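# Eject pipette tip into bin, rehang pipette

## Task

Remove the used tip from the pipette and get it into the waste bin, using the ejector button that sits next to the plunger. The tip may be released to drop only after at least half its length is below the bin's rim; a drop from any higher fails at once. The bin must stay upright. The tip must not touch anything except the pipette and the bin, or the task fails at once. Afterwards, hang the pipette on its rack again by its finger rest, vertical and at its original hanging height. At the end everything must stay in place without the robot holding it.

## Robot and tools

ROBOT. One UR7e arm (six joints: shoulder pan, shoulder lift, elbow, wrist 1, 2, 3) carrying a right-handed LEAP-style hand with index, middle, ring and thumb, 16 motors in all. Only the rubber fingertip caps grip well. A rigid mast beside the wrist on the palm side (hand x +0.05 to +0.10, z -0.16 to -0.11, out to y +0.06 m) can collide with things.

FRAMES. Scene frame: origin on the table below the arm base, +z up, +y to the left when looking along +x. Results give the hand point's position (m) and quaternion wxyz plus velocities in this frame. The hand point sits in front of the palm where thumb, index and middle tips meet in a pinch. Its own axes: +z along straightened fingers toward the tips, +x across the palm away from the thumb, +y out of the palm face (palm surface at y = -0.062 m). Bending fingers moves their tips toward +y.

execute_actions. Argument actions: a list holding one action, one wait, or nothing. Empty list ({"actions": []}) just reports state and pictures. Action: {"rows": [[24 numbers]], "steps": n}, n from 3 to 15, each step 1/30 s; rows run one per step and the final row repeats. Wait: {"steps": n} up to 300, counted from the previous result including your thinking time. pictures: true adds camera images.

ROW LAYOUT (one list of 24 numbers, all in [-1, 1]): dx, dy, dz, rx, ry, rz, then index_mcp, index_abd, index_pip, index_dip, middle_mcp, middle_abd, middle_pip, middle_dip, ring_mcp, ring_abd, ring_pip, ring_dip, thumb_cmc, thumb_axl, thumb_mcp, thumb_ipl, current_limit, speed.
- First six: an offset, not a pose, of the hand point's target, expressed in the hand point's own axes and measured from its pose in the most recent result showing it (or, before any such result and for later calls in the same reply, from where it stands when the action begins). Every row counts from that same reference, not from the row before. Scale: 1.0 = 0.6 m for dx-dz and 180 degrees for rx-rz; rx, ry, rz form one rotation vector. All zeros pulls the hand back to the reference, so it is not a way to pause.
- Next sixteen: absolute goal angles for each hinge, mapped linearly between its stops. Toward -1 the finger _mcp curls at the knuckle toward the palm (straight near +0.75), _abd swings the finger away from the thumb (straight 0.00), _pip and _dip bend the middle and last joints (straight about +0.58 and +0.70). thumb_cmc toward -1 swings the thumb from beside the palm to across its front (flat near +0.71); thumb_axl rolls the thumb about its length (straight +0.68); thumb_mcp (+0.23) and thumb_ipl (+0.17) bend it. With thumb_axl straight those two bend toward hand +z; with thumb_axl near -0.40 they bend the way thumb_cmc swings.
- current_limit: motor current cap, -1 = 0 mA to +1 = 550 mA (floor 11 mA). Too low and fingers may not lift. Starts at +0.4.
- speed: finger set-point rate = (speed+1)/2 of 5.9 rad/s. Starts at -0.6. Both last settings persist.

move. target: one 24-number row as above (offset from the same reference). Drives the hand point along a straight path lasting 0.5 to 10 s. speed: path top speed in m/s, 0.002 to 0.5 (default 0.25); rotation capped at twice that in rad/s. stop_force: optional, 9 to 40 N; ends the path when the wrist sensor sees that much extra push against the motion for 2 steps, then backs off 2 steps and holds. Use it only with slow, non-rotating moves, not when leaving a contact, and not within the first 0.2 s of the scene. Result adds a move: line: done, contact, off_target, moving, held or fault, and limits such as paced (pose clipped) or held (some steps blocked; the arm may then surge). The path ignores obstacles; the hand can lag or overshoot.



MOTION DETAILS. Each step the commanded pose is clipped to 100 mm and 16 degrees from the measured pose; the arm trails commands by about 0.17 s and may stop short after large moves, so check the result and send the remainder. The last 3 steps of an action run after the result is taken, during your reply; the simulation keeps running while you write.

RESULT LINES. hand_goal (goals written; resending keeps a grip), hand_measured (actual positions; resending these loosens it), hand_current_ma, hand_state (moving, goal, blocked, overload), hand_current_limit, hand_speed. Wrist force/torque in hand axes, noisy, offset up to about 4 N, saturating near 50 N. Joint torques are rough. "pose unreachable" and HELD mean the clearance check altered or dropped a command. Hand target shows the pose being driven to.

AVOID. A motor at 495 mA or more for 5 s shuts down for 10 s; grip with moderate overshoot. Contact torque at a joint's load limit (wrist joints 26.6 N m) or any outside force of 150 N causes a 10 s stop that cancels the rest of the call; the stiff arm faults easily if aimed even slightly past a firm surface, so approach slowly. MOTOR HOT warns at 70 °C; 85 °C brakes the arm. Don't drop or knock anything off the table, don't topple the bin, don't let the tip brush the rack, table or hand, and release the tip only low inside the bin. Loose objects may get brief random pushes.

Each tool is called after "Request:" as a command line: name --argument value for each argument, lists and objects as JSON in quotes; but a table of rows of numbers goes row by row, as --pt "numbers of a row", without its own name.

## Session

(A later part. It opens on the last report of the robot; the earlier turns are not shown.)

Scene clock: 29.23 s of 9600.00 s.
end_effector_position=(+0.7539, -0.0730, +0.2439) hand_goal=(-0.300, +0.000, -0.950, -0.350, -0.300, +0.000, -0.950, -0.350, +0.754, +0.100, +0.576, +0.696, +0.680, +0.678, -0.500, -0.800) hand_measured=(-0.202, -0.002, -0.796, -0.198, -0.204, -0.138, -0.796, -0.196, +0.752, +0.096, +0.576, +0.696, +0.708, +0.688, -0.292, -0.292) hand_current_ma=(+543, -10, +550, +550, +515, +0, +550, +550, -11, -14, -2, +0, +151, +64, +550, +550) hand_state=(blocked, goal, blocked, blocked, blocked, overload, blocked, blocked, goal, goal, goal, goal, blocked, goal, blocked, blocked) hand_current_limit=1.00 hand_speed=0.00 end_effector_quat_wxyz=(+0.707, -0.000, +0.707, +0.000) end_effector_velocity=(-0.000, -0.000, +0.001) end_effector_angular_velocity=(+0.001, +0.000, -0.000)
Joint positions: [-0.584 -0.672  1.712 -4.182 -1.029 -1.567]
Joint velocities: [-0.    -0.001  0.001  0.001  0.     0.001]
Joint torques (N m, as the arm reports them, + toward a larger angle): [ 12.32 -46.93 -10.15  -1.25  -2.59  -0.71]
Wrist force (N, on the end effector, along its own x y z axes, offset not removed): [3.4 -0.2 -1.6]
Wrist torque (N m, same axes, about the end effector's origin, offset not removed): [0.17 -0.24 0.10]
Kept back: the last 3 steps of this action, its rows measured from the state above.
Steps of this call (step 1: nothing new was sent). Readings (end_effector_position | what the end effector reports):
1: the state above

Ejected, no slip. Lift and check.

Request:
move --target '[-0.045,0,0,0,0,0,-0.11,0,-0.9,-0.3,-0.11,0,-0.9,-0.3,0.754,0.2,0.576,0.696,0.74,0.678,0.226,0.168,0.75,-0.4]' --speed 0.08

Request:
zoom_image --camera "cam_low" --region '[200, 200, 290, 290]'

Scene clock: 30.37 s of 9600.00 s.
end_effector_position=(+0.7539, -0.0730, +0.2705) hand_goal=(-0.110, +0.000, -0.900, -0.300, -0.110, +0.000, -0.900, -0.300, +0.754, +0.200, +0.576, +0.696, +0.740, +0.678, +0.226, +0.168) hand_measured=(-0.112, -0.002, -0.796, -0.198, -0.112, -0.138, -0.796, -0.196, +0.752, +0.186, +0.576, +0.696, +0.738, +0.680, +0.224, +0.166) hand_current_ma=(-12, -10, +481, +481, -11, +0, +481, +481, -11, -66, -2, +0, -10, +7, -15, -14) hand_state=(goal, goal, blocked, blocked, goal, overload, blocked, blocked, goal, goal, goal, goal, goal, goal, goal, goal) hand_current_limit=0.75 hand_speed=-0.40 end_effector_quat_wxyz=(+0.707, -0.000, +0.707, +0.000) end_effector_velocity=(-0.000, -0.001, +0.003) end_effector_angular_velocity=(-0.001, +0.000, -0.001)
Joint positions: [-0.584 -0.726  1.721 -4.138 -1.029 -1.567]
Joint velocities: [-0.001 -0.006  0.001  0.005 -0.    -0.001]
Joint torques (N m, as the arm reports them, + toward a larger angle): [-10.62 -52.02  -4.08  -0.06   1.52  -1.6 ]
Wrist force (N, on the end effector, along its own x y z axes, offset not removed): [1.8 0.2 -1.7]
Wrist torque (N m, same axes, about the end effector's origin, offset not removed): [0.27 -0.10 -0.02]
Hand target: +0.754, -0.073, +0.271; +0.707, -0.000, +0.707, +0.000
Off your previous action's commanded pose: 0.000 m, 0 deg at its last step (step 3 of this call).
Off the commanded pose: 0.000 m, 0 deg.
Kept back: nothing.
move: done

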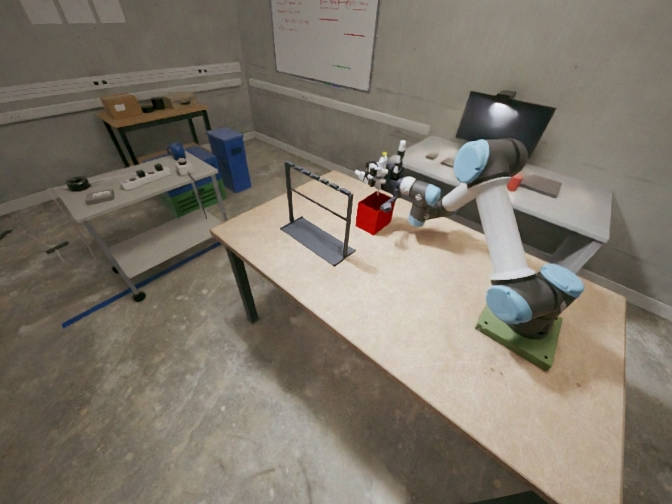

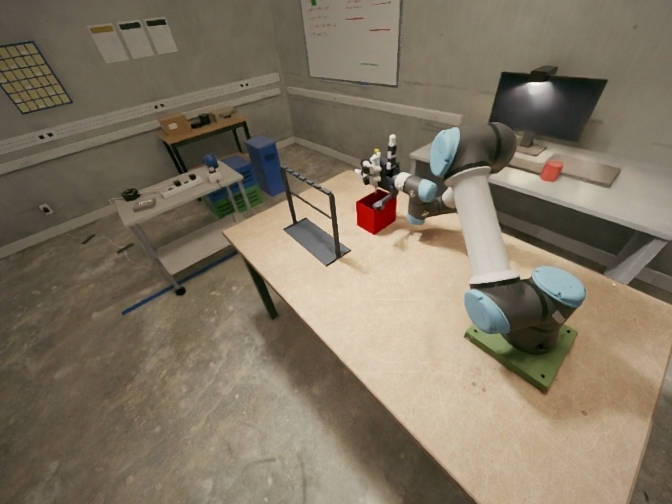

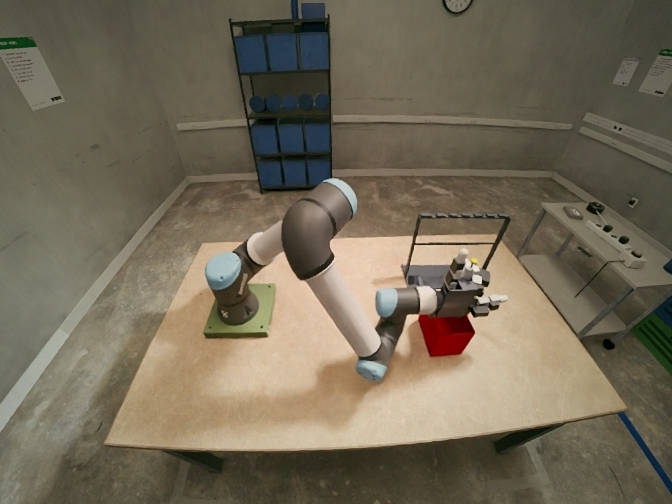

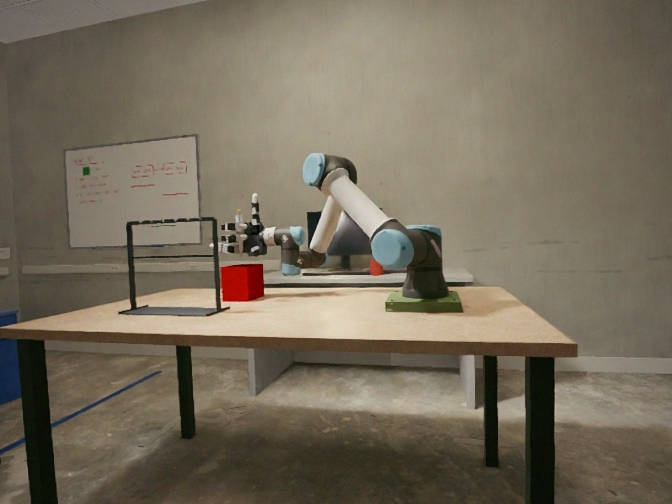

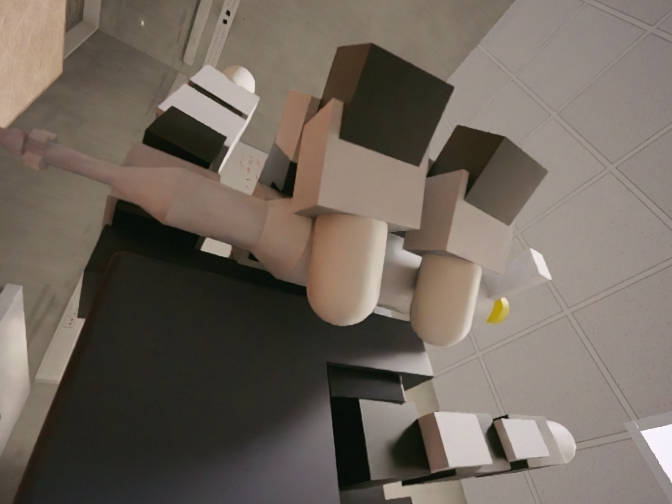

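Region (200, 200, 290, 290) of cam_low's 672x504 image, scaled by 5.600, with more detail than that image has.

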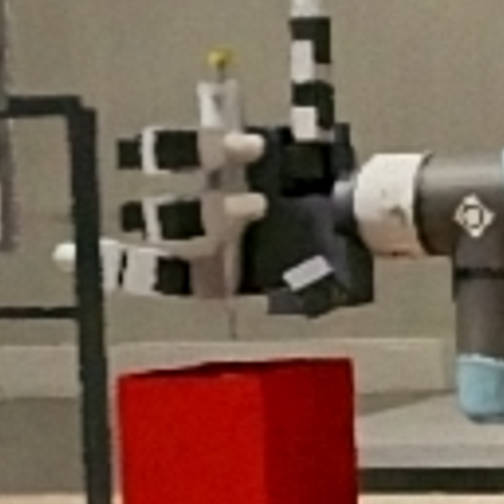

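Request:
move --target '[0.014,0.32,-0.008,0,0,0,-0.11,0,-0.9,-0.3,-0.11,0,-0.9,-0.3,0.754,0.2,0.576,0.696,0.74,0.678,0.226,0.168,0.75,-0.4]' --speed 0.2

Request:
move --target '[0,0.119,0.0135,0,0,0,-0.11,0,-0.9,-0.3,-0.11,0,-0.9,-0.3,0.754,0.2,0.576,0.696,0.74,0.678,0.226,0.168,0.75,-0.4]' --speed 0.05

Request:
zoom_image --camera "cam_head_left" --region '[310, 160, 370, 220]'

Request:
zoom_image --camera "cam_low" --region '[170, 190, 240, 250]'

Scene clock: 32.23 s of 9600.00 s.
end_effector_position=(+0.7489, +0.1187, +0.2619) hand_goal=(-0.110, +0.000, -0.900, -0.300, -0.110, +0.000, -0.900, -0.300, +0.754, +0.200, +0.576, +0.696, +0.740, +0.678, +0.226, +0.168) hand_measured=(-0.112, -0.002, -0.796, -0.198, -0.112, -0.138, -0.796, -0.196, +0.752, +0.186, +0.576, +0.696, +0.740, +0.680, +0.224, +0.166) hand_current_ma=(-12, -10, +481, +481, -11, +0, +481, +481, -9, -66, -2, +0, -5, +7, -15, -14) hand_state=(goal, goal, blocked, blocked, goal, overload, blocked, blocked, goal, goal, goal, goal, goal, goal, goal, goal) hand_current_limit=0.75 hand_speed=-0.40 end_effector_quat_wxyz=(+0.707, -0.000, +0.707, +0.000) end_effector_velocity=(+0.000, +0.003, +0.000) end_effector_angular_velocity=(-0.000, -0.001, -0.001)
Joint positions: [-0.24  -0.745  1.809 -4.206 -1.374 -1.567]
Joint velocities: [ 0.005  0.001 -0.002 -0.    -0.006 -0.   ]
Joint torques (N m, as the arm reports them, + toward a larger angle): [ 12.84 -34.27 -25.7   -0.53  -2.83   1.76]
Wrist force (N, on the end effector, along its own x y z axes, offset not removed): [1.5 0.7 -1.8]
Wrist torque (N m, same axes, about the end effector's origin, offset not removed): [0.33 -0.03 -0.06]
Hand target: +0.749, +0.119, +0.262; +0.707, -0.000, +0.707, +0.000
Off the commanded pose: 0.000 m, 0 deg.
Kept back: nothing.
move: done

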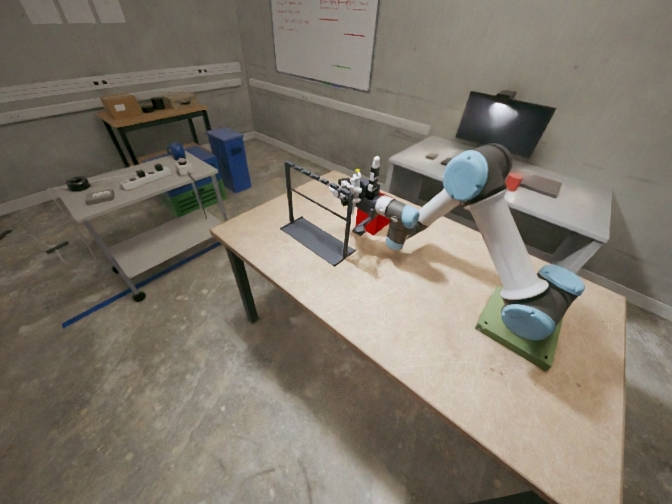

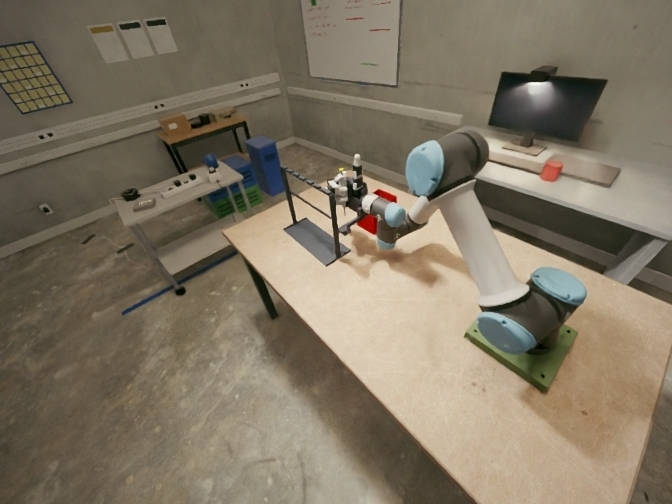

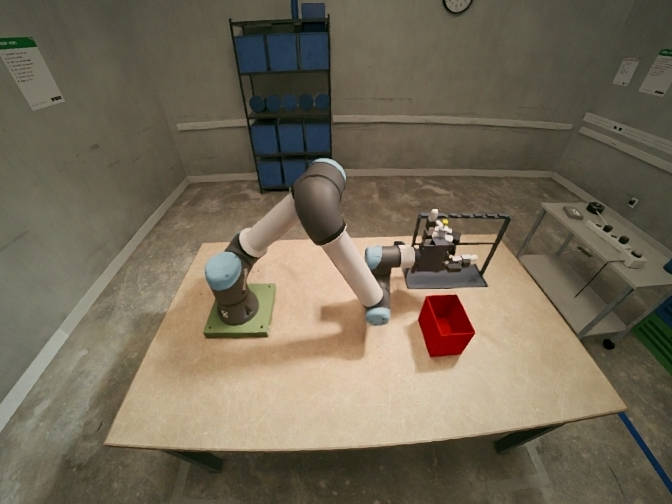

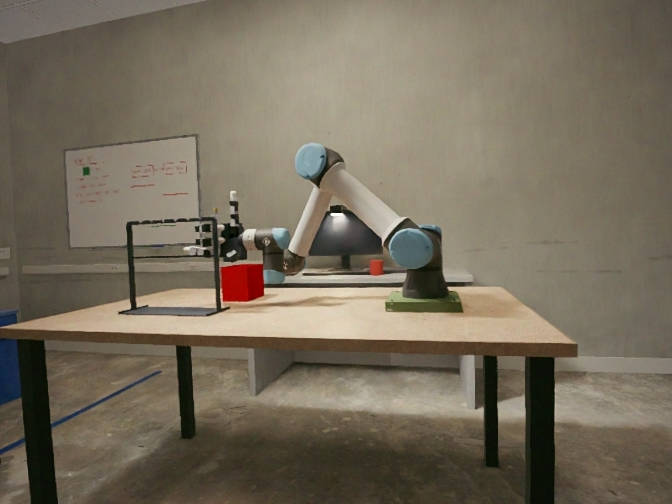

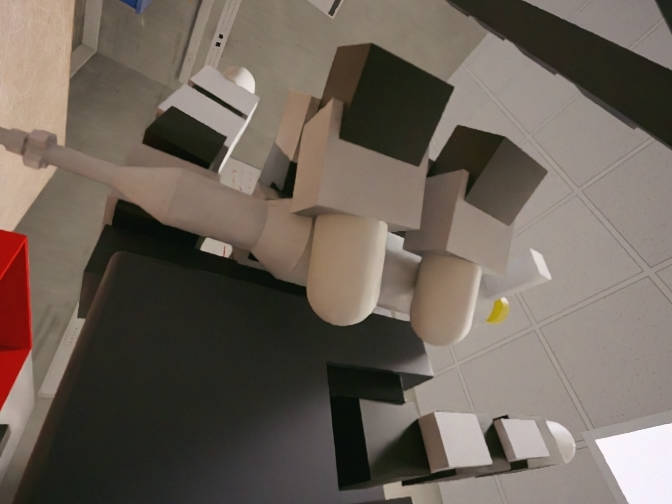

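Scene clock: 34.10 s of 9600.00 s.
end_effector_position=(+0.7568, +0.1898, +0.2619) hand_goal=(-0.110, +0.000, -0.900, -0.300, -0.110, +0.000, -0.900, -0.300, +0.754, +0.200, +0.576, +0.696, +0.740, +0.678, +0.226, +0.168) hand_measured=(-0.112, -0.002, -0.796, -0.198, -0.112, -0.138, -0.796, -0.196, +0.752, +0.186, +0.576, +0.696, +0.740, +0.680, +0.224, +0.166) hand_current_ma=(-12, -10, +481, +481, -11, +0, +481, +481, -9, -66, -2, +0, -5, +7, -15, -14) hand_state=(goal, goal, blocked, blocked, goal, overload, blocked, blocked, goal, goal, goal, goal, goal, goal, goal, goal) hand_current_limit=0.75 hand_speed=-0.40 end_effector_quat_wxyz=(+0.707, -0.000, +0.707, +0.000) end_effector_velocity=(+0.001, +0.002, -0.002) end_effector_angular_velocity=(-0.000, +0.003, -0.001)
Joint positions: [-0.1   -0.724  1.754 -4.172 -1.513 -1.567]
Joint velocities: [ 0.005  0.003 -0.002  0.002 -0.006 -0.   ]
Joint torques (N m, as the arm reports them, + toward a larger angle): [ 12.43 -36.28 -25.92  -0.63  -2.64  -1.38]
Wrist force (N, on the end effector, along its own x y z axes, offset not removed): [3.1 -2.0 -1.4]
Wrist torque (N m, same axes, about the end effector's origin, offset not removed): [-0.03 -0.25 0.03]
Hand target: +0.757, +0.190, +0.262; +0.707, -0.000, +0.707, +0.000
Off the commanded pose: 0.000 m, 0 deg.
Kept back: nothing.
move: done

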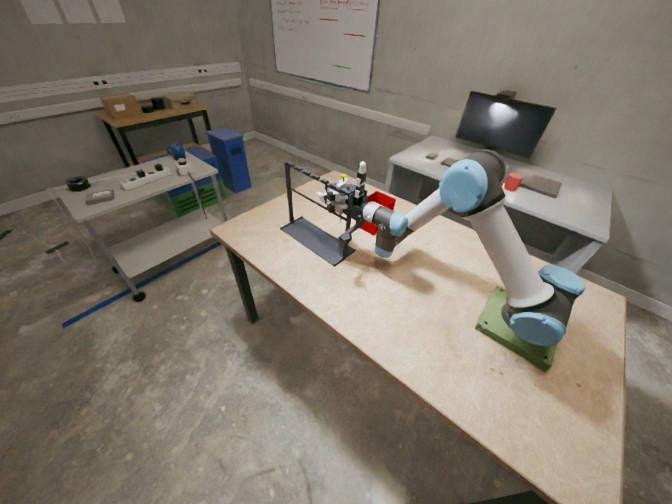

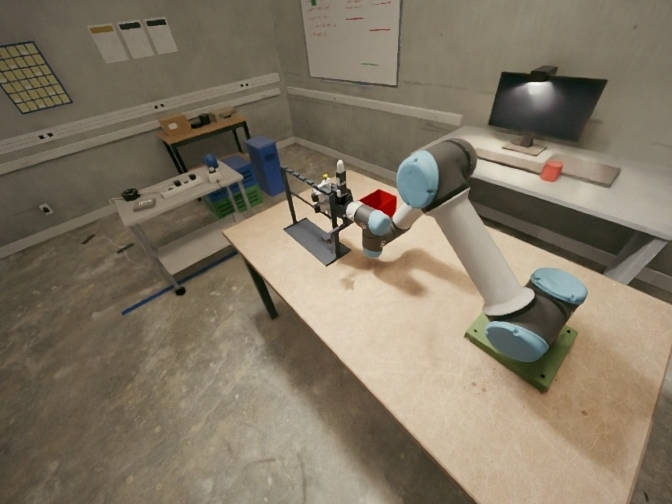

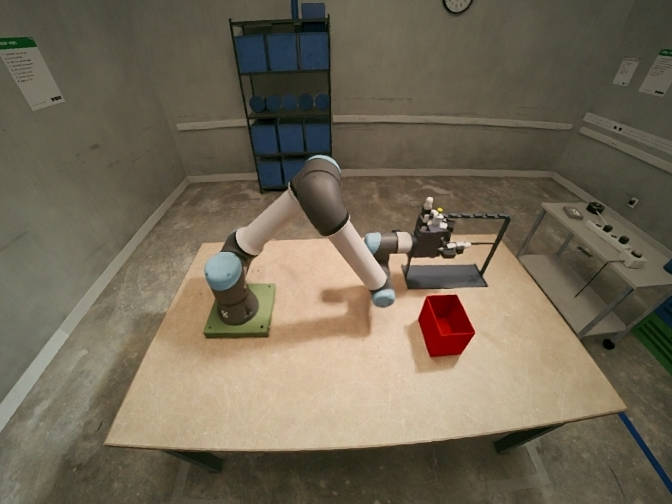

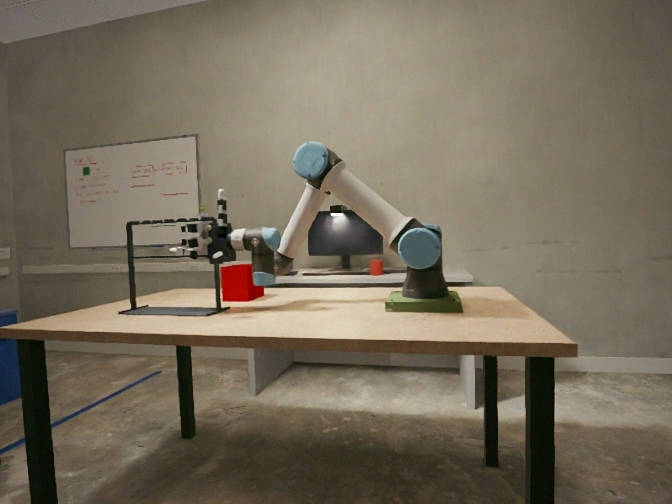

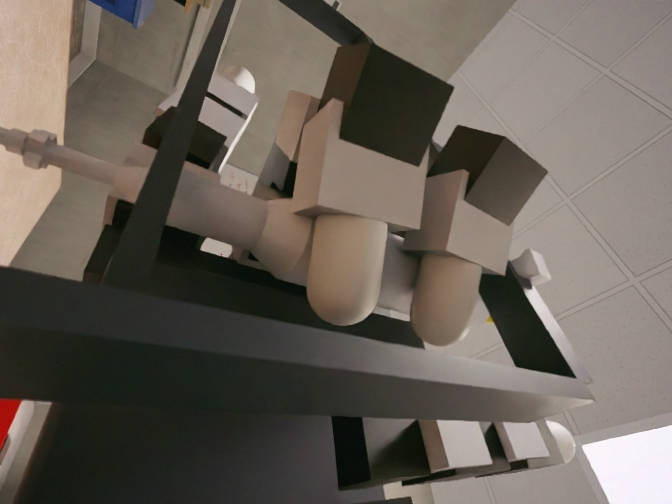

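Region (310, 160, 370, 220) of cam_head_left's 672x504 image, scaled by 8.400, with more detail than that image has.

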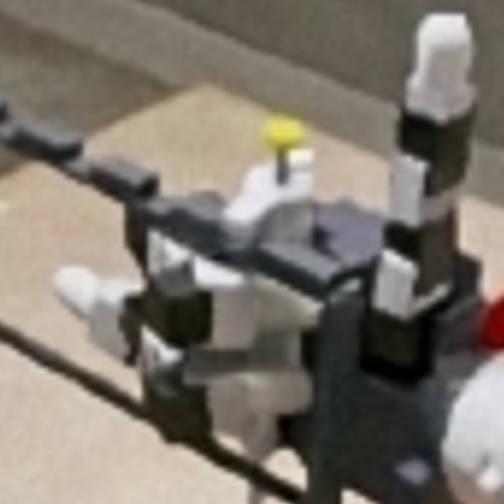

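Region (170, 190, 240, 250) of cam_low's 672x504 image, scaled by 7.200, with more detail than that image has; it fills the top 432 rows of this view, and the rest is white.

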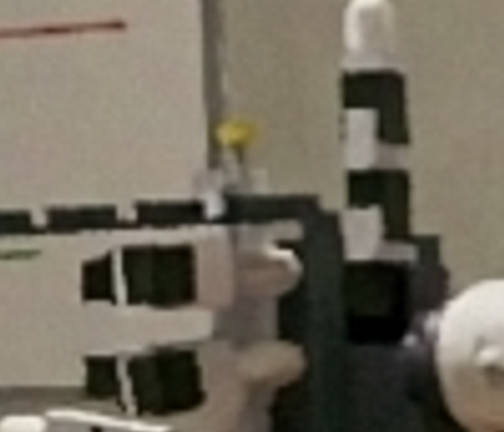

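Request:
move --target '[0.0215,0.002,0.0005,0,0,0,-0.11,0,-0.9,-0.3,-0.11,0,-0.9,-0.3,0.754,0.2,0.576,0.696,0.74,0.678,0.226,0.168,0.75,-0.4]' --speed 0.02

Request:
zoom_image --camera "cam_head_left" --region '[310, 160, 370, 220]'

Scene clock: 35.30 s of 9600.00 s.
end_effector_position=(+0.7571, +0.1910, +0.2493) hand_goal=(-0.110, +0.000, -0.900, -0.300, -0.110, +0.000, -0.900, -0.300, +0.754, +0.200, +0.576, +0.696, +0.740, +0.678, +0.226, +0.168) hand_measured=(-0.112, -0.002, -0.796, -0.198, -0.112, -0.138, -0.796, -0.196, +0.752, +0.186, +0.576, +0.696, +0.740, +0.680, +0.224, +0.166) hand_current_ma=(-12, -10, +481, +481, -11, +0, +481, +481, -9, -66, -2, +0, -5, +7, -15, -14) hand_state=(goal, goal, blocked, blocked, goal, overload, blocked, blocked, goal, goal, goal, goal, goal, goal, goal, goal) hand_current_limit=0.75 hand_speed=-0.40 end_effector_quat_wxyz=(+0.707, -0.000, +0.707, +0.000) end_effector_velocity=(+0.000, -0.000, -0.002) end_effector_angular_velocity=(+0.001, +0.000, -0.000)
Joint positions: [-0.097 -0.697  1.747 -4.192 -1.516 -1.567]
Joint velocities: [-0.     0.005 -0.002 -0.003  0.     0.001]
Joint torques (N m, as the arm reports them, + toward a larger angle): [ 13.35 -35.26 -25.72  -4.11  -2.76  -1.39]
Wrist force (N, on the end effector, along its own x y z axes, offset not removed): [2.9 -0.1 -0.5]
Wrist torque (N m, same axes, about the end effector's origin, offset not removed): [0.09 -0.26 0.08]
Hand target: +0.757, +0.191, +0.249; +0.707, -0.000, +0.707, +0.000
Off the commanded pose: 0.000 m, 0 deg.
Kept back: nothing.
move: done

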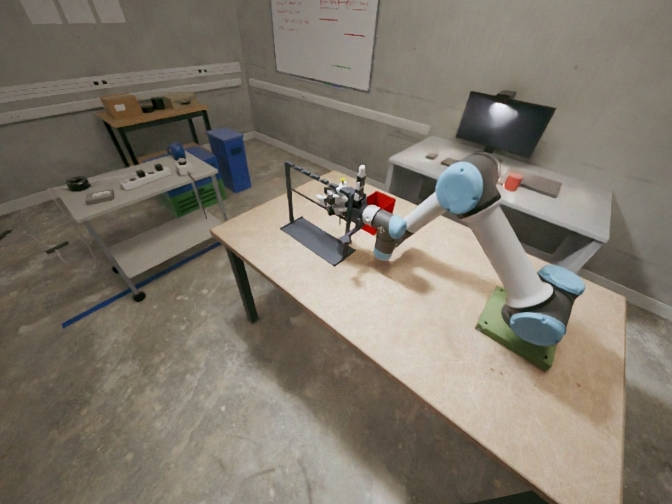

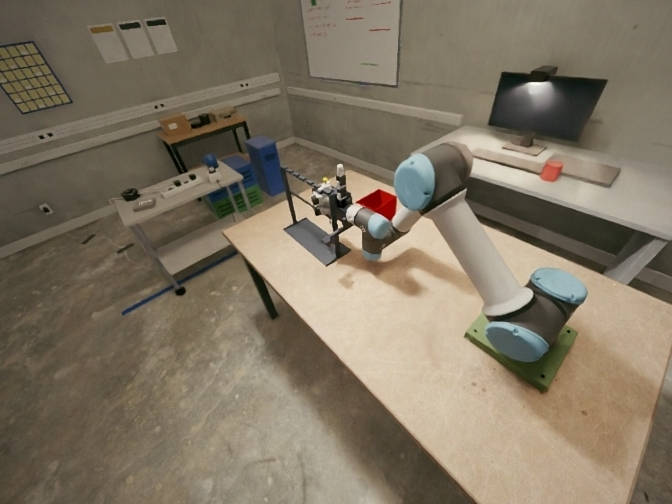

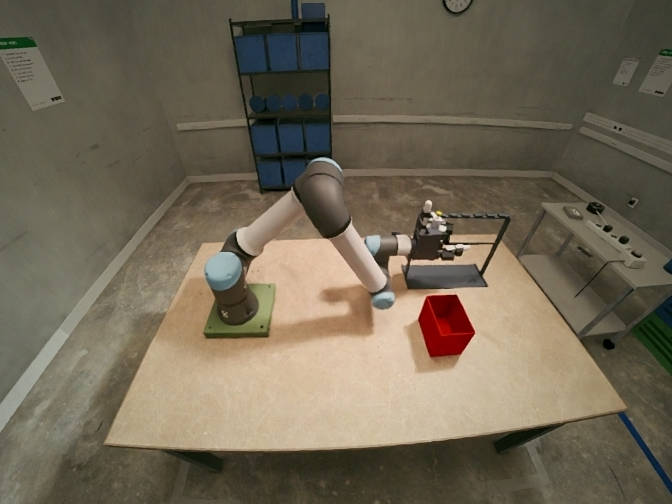

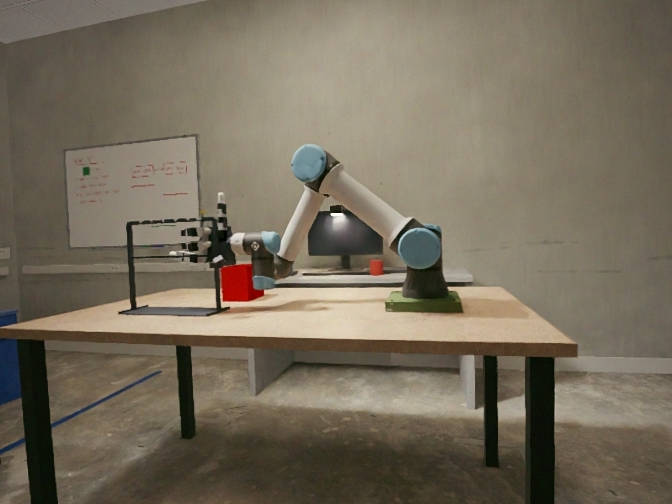

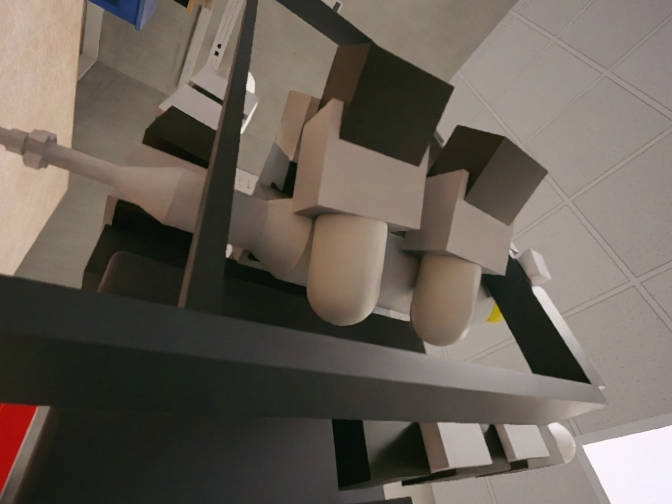

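Region (310, 160, 370, 220) of cam_head_left's 672x504 image, scaled by 8.400, with more detail than that image has.

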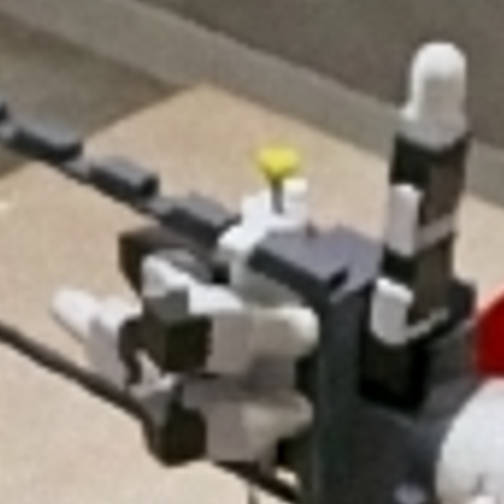

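Request:
move --target '[0.001,0,0,0,0,0,-0.07,0,-0.6,0.08,-0.07,0,-0.6,0.08,0.754,0.1,0.576,0.696,0.74,0.678,0.226,0.168,0.5,-0.5]'

Request:
move --target '[0,-0.005,0,0,0,0,0.65,0,-0.5,0.3,0.65,0,-0.5,0.3,0.754,0,0.576,0.696,0.74,0.678,0.226,0.168,0.5,-0.2]'

Request:
move --target '[0,-0.13,-0.02,0,0,0,0.65,0,-0.5,0.3,0.65,0,-0.5,0.3,0.754,0,0.576,0.696,0.74,0.678,0.226,0.168,0.5,-0.2]' --speed 0.1

Request:
zoom_image --camera "cam_head_left" --region '[280, 150, 400, 260]'

Scene clock: 36.23 s of 9600.00 s.
end_effector_position=(+0.7571, +0.1910, +0.2487) hand_goal=(-0.070, +0.000, -0.600, +0.080, -0.070, +0.000, -0.600, +0.080, +0.754, +0.100, +0.576, +0.696, +0.740, +0.678, +0.226, +0.168) hand_measured=(-0.072, -0.002, -0.602, +0.078, -0.072, -0.138, -0.602, +0.078, +0.752, +0.098, +0.576, +0.696, +0.740, +0.680, +0.224, +0.166) hand_current_ma=(-13, -10, -14, -14, -15, +0, -11, -13, -9, -13, -2, +0, -5, +7, -15, -14) hand_state=(goal, goal, goal, goal, goal, overload, goal, goal, goal, goal, goal, goal, goal, goal, goal, goal) hand_current_limit=0.50 hand_speed=-0.50 end_effector_quat_wxyz=(+0.707, -0.000, +0.707, +0.000) end_effector_velocity=(+0.000, -0.000, -0.000) end_effector_angular_velocity=(-0.001, -0.000, -0.001)
Joint positions: [-0.097 -0.696  1.747 -4.193 -1.516 -1.567]
Joint velocities: [-0.     0.001 -0.001  0.001 -0.001 -0.001]
Joint torques (N m, as the arm reports them, + toward a larger angle): [  6.09 -35.86 -24.76  -3.93  -1.84  -0.78]
Wrist force (N, on the end effector, along its own x y z axes, offset not removed): [1.4 -0.8 -1.5]
Wrist torque (N m, same axes, about the end effector's origin, offset not removed): [0.06 -0.15 -0.05]
Hand target: +0.757, +0.191, +0.249; +0.707, -0.000, +0.707, +0.000
Off the commanded pose: 0.000 m, 0 deg.
Kept back: nothing.
move: done

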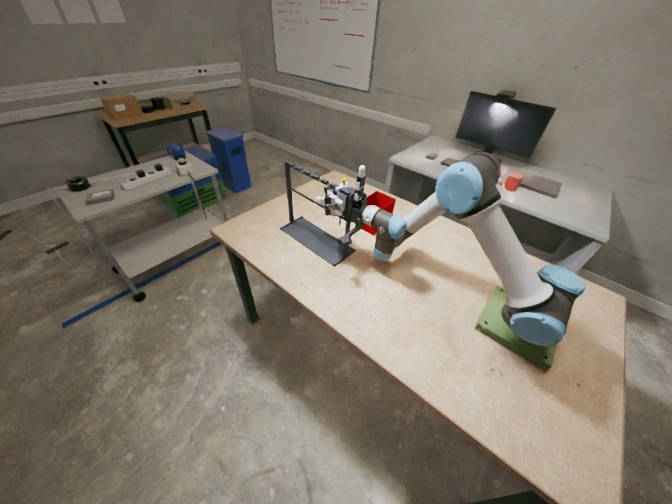

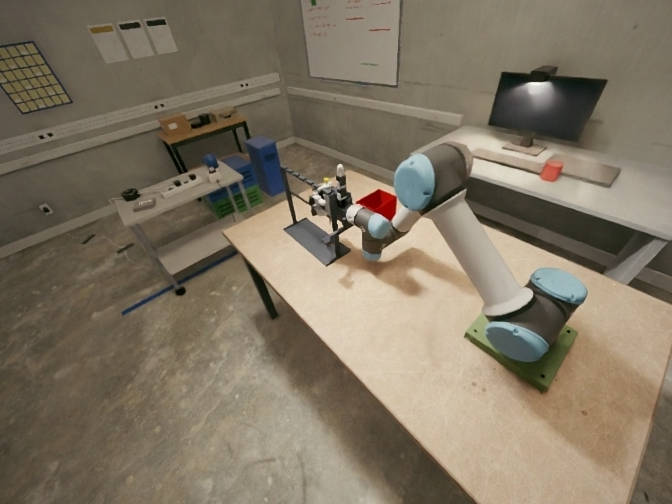

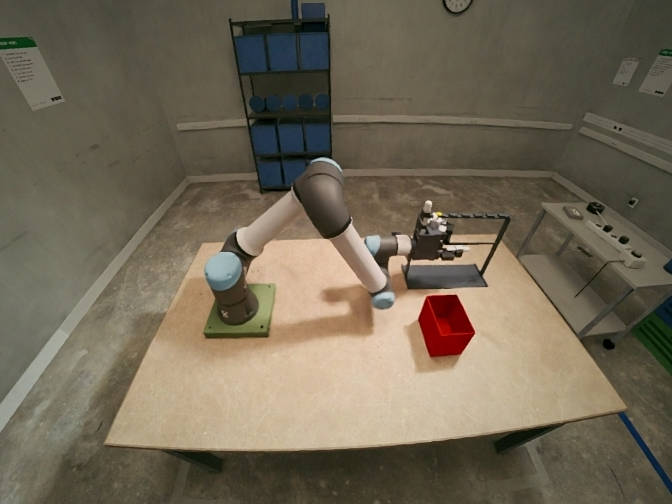

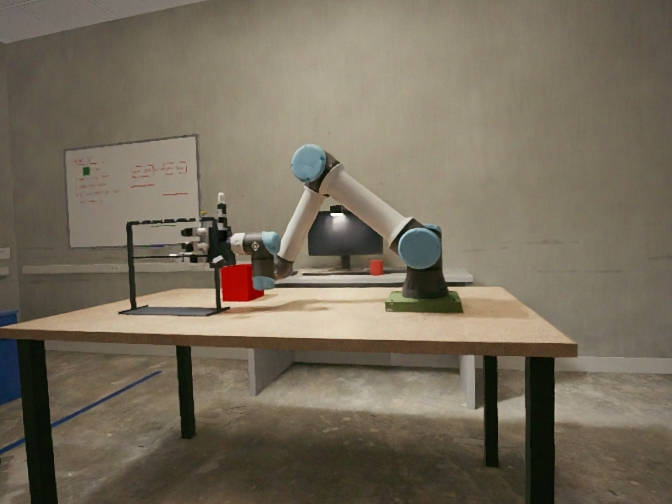

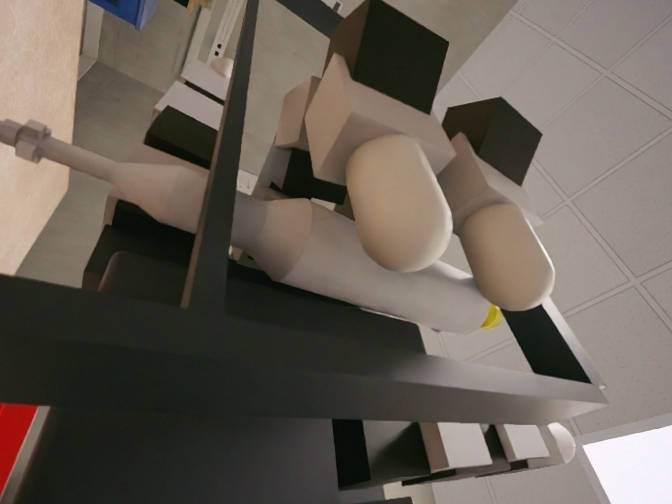

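Scene clock: 37.10 s of 9600.00 s.
end_effector_position=(+0.7571, +0.1880, +0.2487) hand_goal=(+0.650, +0.000, -0.500, +0.300, +0.650, +0.000, -0.500, +0.300, +0.754, +0.000, +0.576, +0.696, +0.740, +0.678, +0.226, +0.168) hand_measured=(+0.648, -0.002, -0.502, +0.298, +0.648, -0.138, -0.502, +0.298, +0.752, -0.002, +0.576, +0.696, +0.740, +0.680, +0.224, +0.166) hand_current_ma=(-12, -10, -12, -14, -13, +0, -10, -13, -9, -13, -2, +0, -5, +7, -15, -14) hand_state=(goal, goal, goal, goal, goal, overload, goal, goal, goal, goal, goal, goal, goal, goal, goal, goal) hand_current_limit=0.50 hand_speed=-0.20 end_effector_quat_wxyz=(+0.707, -0.000, +0.707, +0.000) end_effector_velocity=(+0.000, +0.000, +0.001) end_effector_angular_velocity=(-0.001, -0.001, +0.001)
Joint positions: [-0.103 -0.697  1.749 -4.194 -1.51  -1.567]
Joint velocities: [ 0.    -0.001 -0.001  0.     0.001 -0.   ]
Joint torques (N m, as the arm reports them, + toward a larger angle): [ -9.79 -52.26  -3.57  -3.87   2.11  -0.67]
Wrist force (N, on the end effector, along its own x y z axes, offset not removed): [0.6 -0.4 -1.5]
Wrist torque (N m, same axes, about the end effector's origin, offset not removed): [0.10 0.02 -0.08]
Hand target: +0.757, +0.188, +0.249; +0.707, -0.000, +0.707, +0.000
Off the commanded pose: 0.000 m, 0 deg.
Kept back: nothing.
move: done

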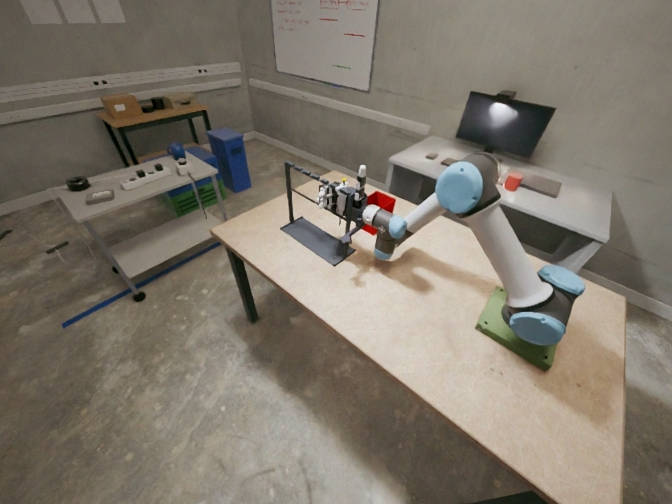

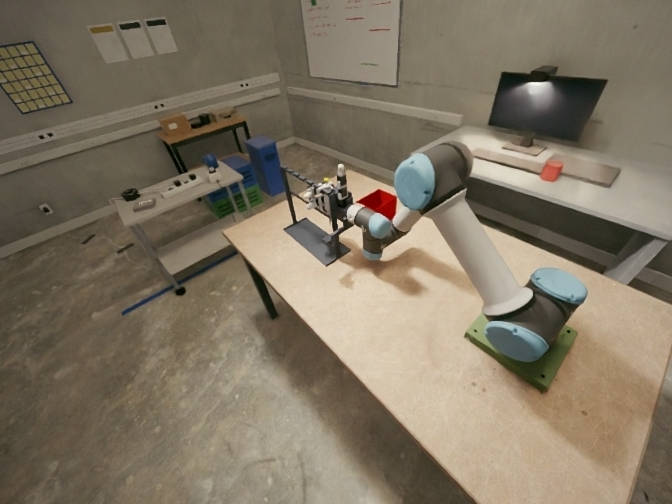

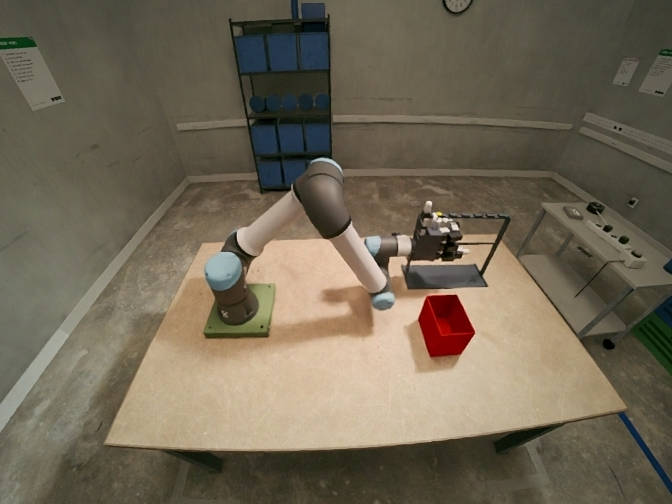

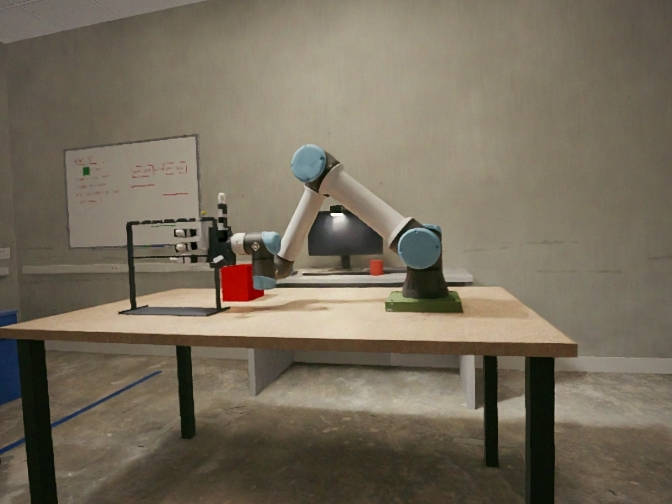

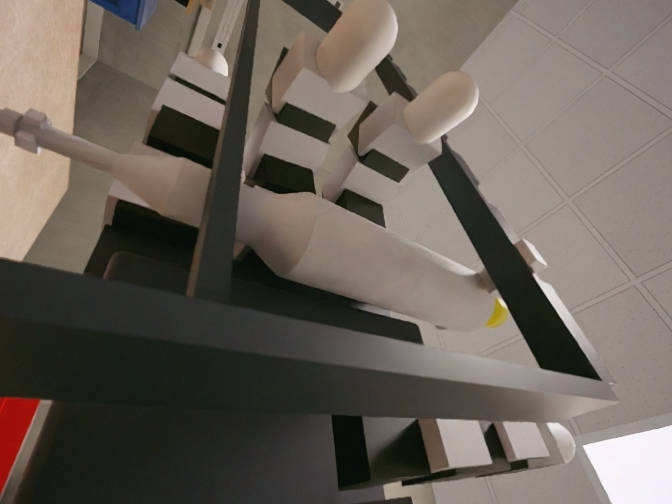

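Scene clock: 38.43 s of 9600.00 s.
end_effector_position=(+0.7453, +0.1103, +0.2488) hand_goal=(+0.650, +0.000, -0.500, +0.300, +0.650, +0.000, -0.500, +0.300, +0.754, +0.000, +0.576, +0.696, +0.740, +0.678, +0.226, +0.168) hand_measured=(+0.648, -0.002, -0.502, +0.298, +0.648, -0.138, -0.502, +0.298, +0.752, -0.002, +0.576, +0.696, +0.740, +0.680, +0.224, +0.166) hand_current_ma=(-12, -10, -12, -14, -13, +0, -10, -13, -9, -13, -2, +0, -5, +7, -15, -14) hand_state=(goal, goal, goal, goal, goal, overload, goal, goal, goal, goal, goal, goal, goal, goal, goal, goal) hand_current_limit=0.50 hand_speed=-0.20 end_effector_quat_wxyz=(+0.707, -0.000, +0.707, +0.000) end_effector_velocity=(-0.000, -0.003, -0.001) end_effector_angular_velocity=(+0.001, +0.002, -0.001)
Joint positions: [-0.257 -0.721  1.817 -4.238 -1.356 -1.567]
Joint velocities: [-0.006 -0.     0.003 -0.     0.006  0.001]
Joint torques (N m, as the arm reports them, + toward a larger angle): [-10.47 -50.31  -3.74  -3.96   2.19   0.4 ]
Wrist force (N, on the end effector, along its own x y z axes, offset not removed): [0.7 -0.7 -2.1]
Wrist torque (N m, same axes, about the end effector's origin, offset not removed): [0.10 0.00 -0.05]
Hand target: +0.745, +0.110, +0.249; +0.707, -0.000, +0.707, +0.000
Off the commanded pose: 0.000 m, 0 deg.
Kept back: nothing.
move: done

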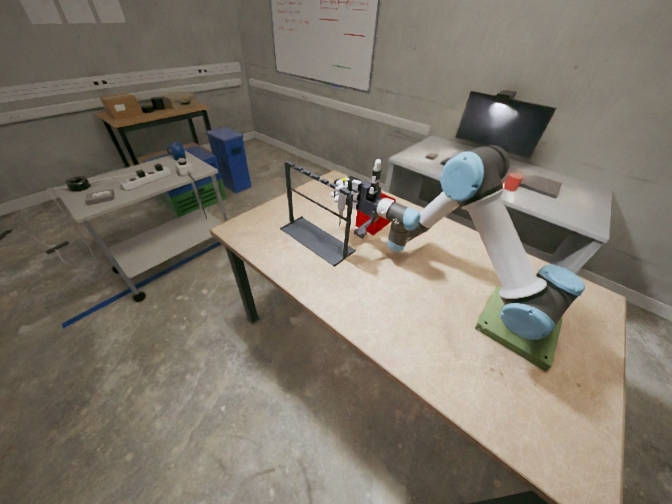

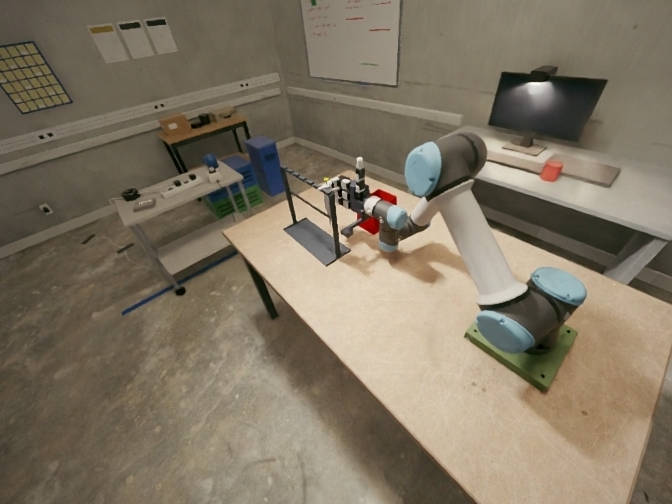

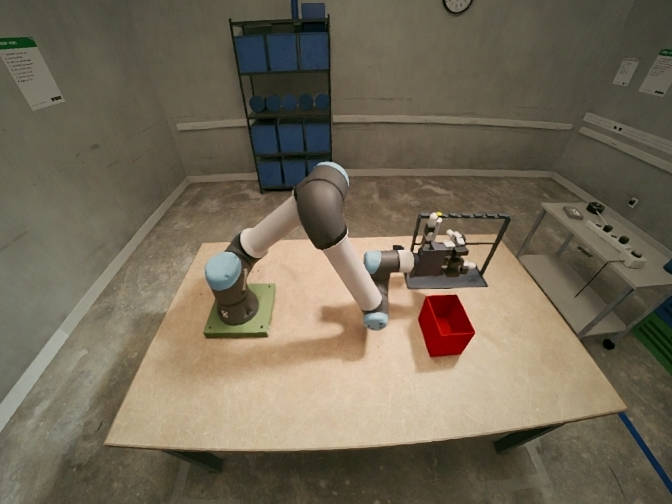

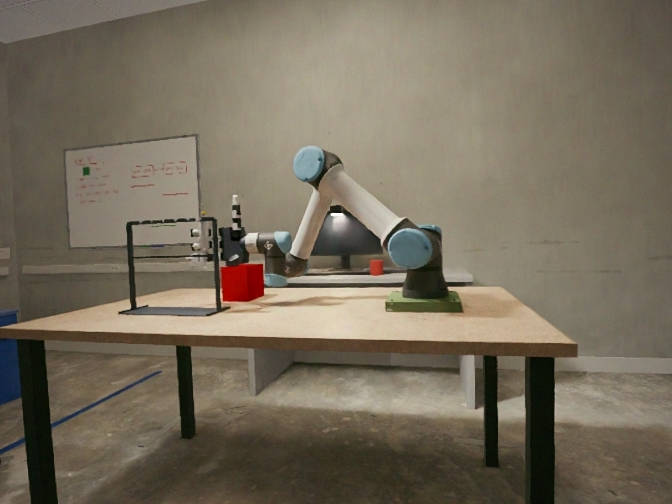

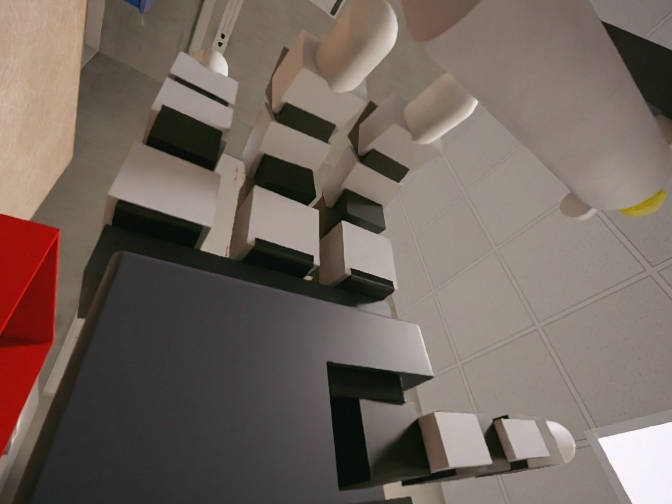

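Region (280, 150, 400, 260) of cam_head_left's 672x504 image, scaled by 4.200, with more detail than that image has; it fills the top 462 rows of this view, and the rest is white.

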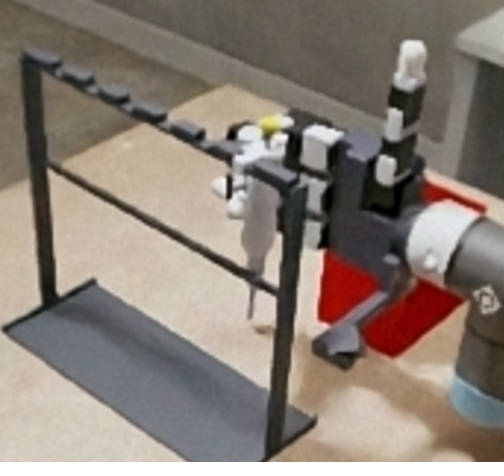

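Request:
finished_scene --scene 1

The scene is finished: the task was done.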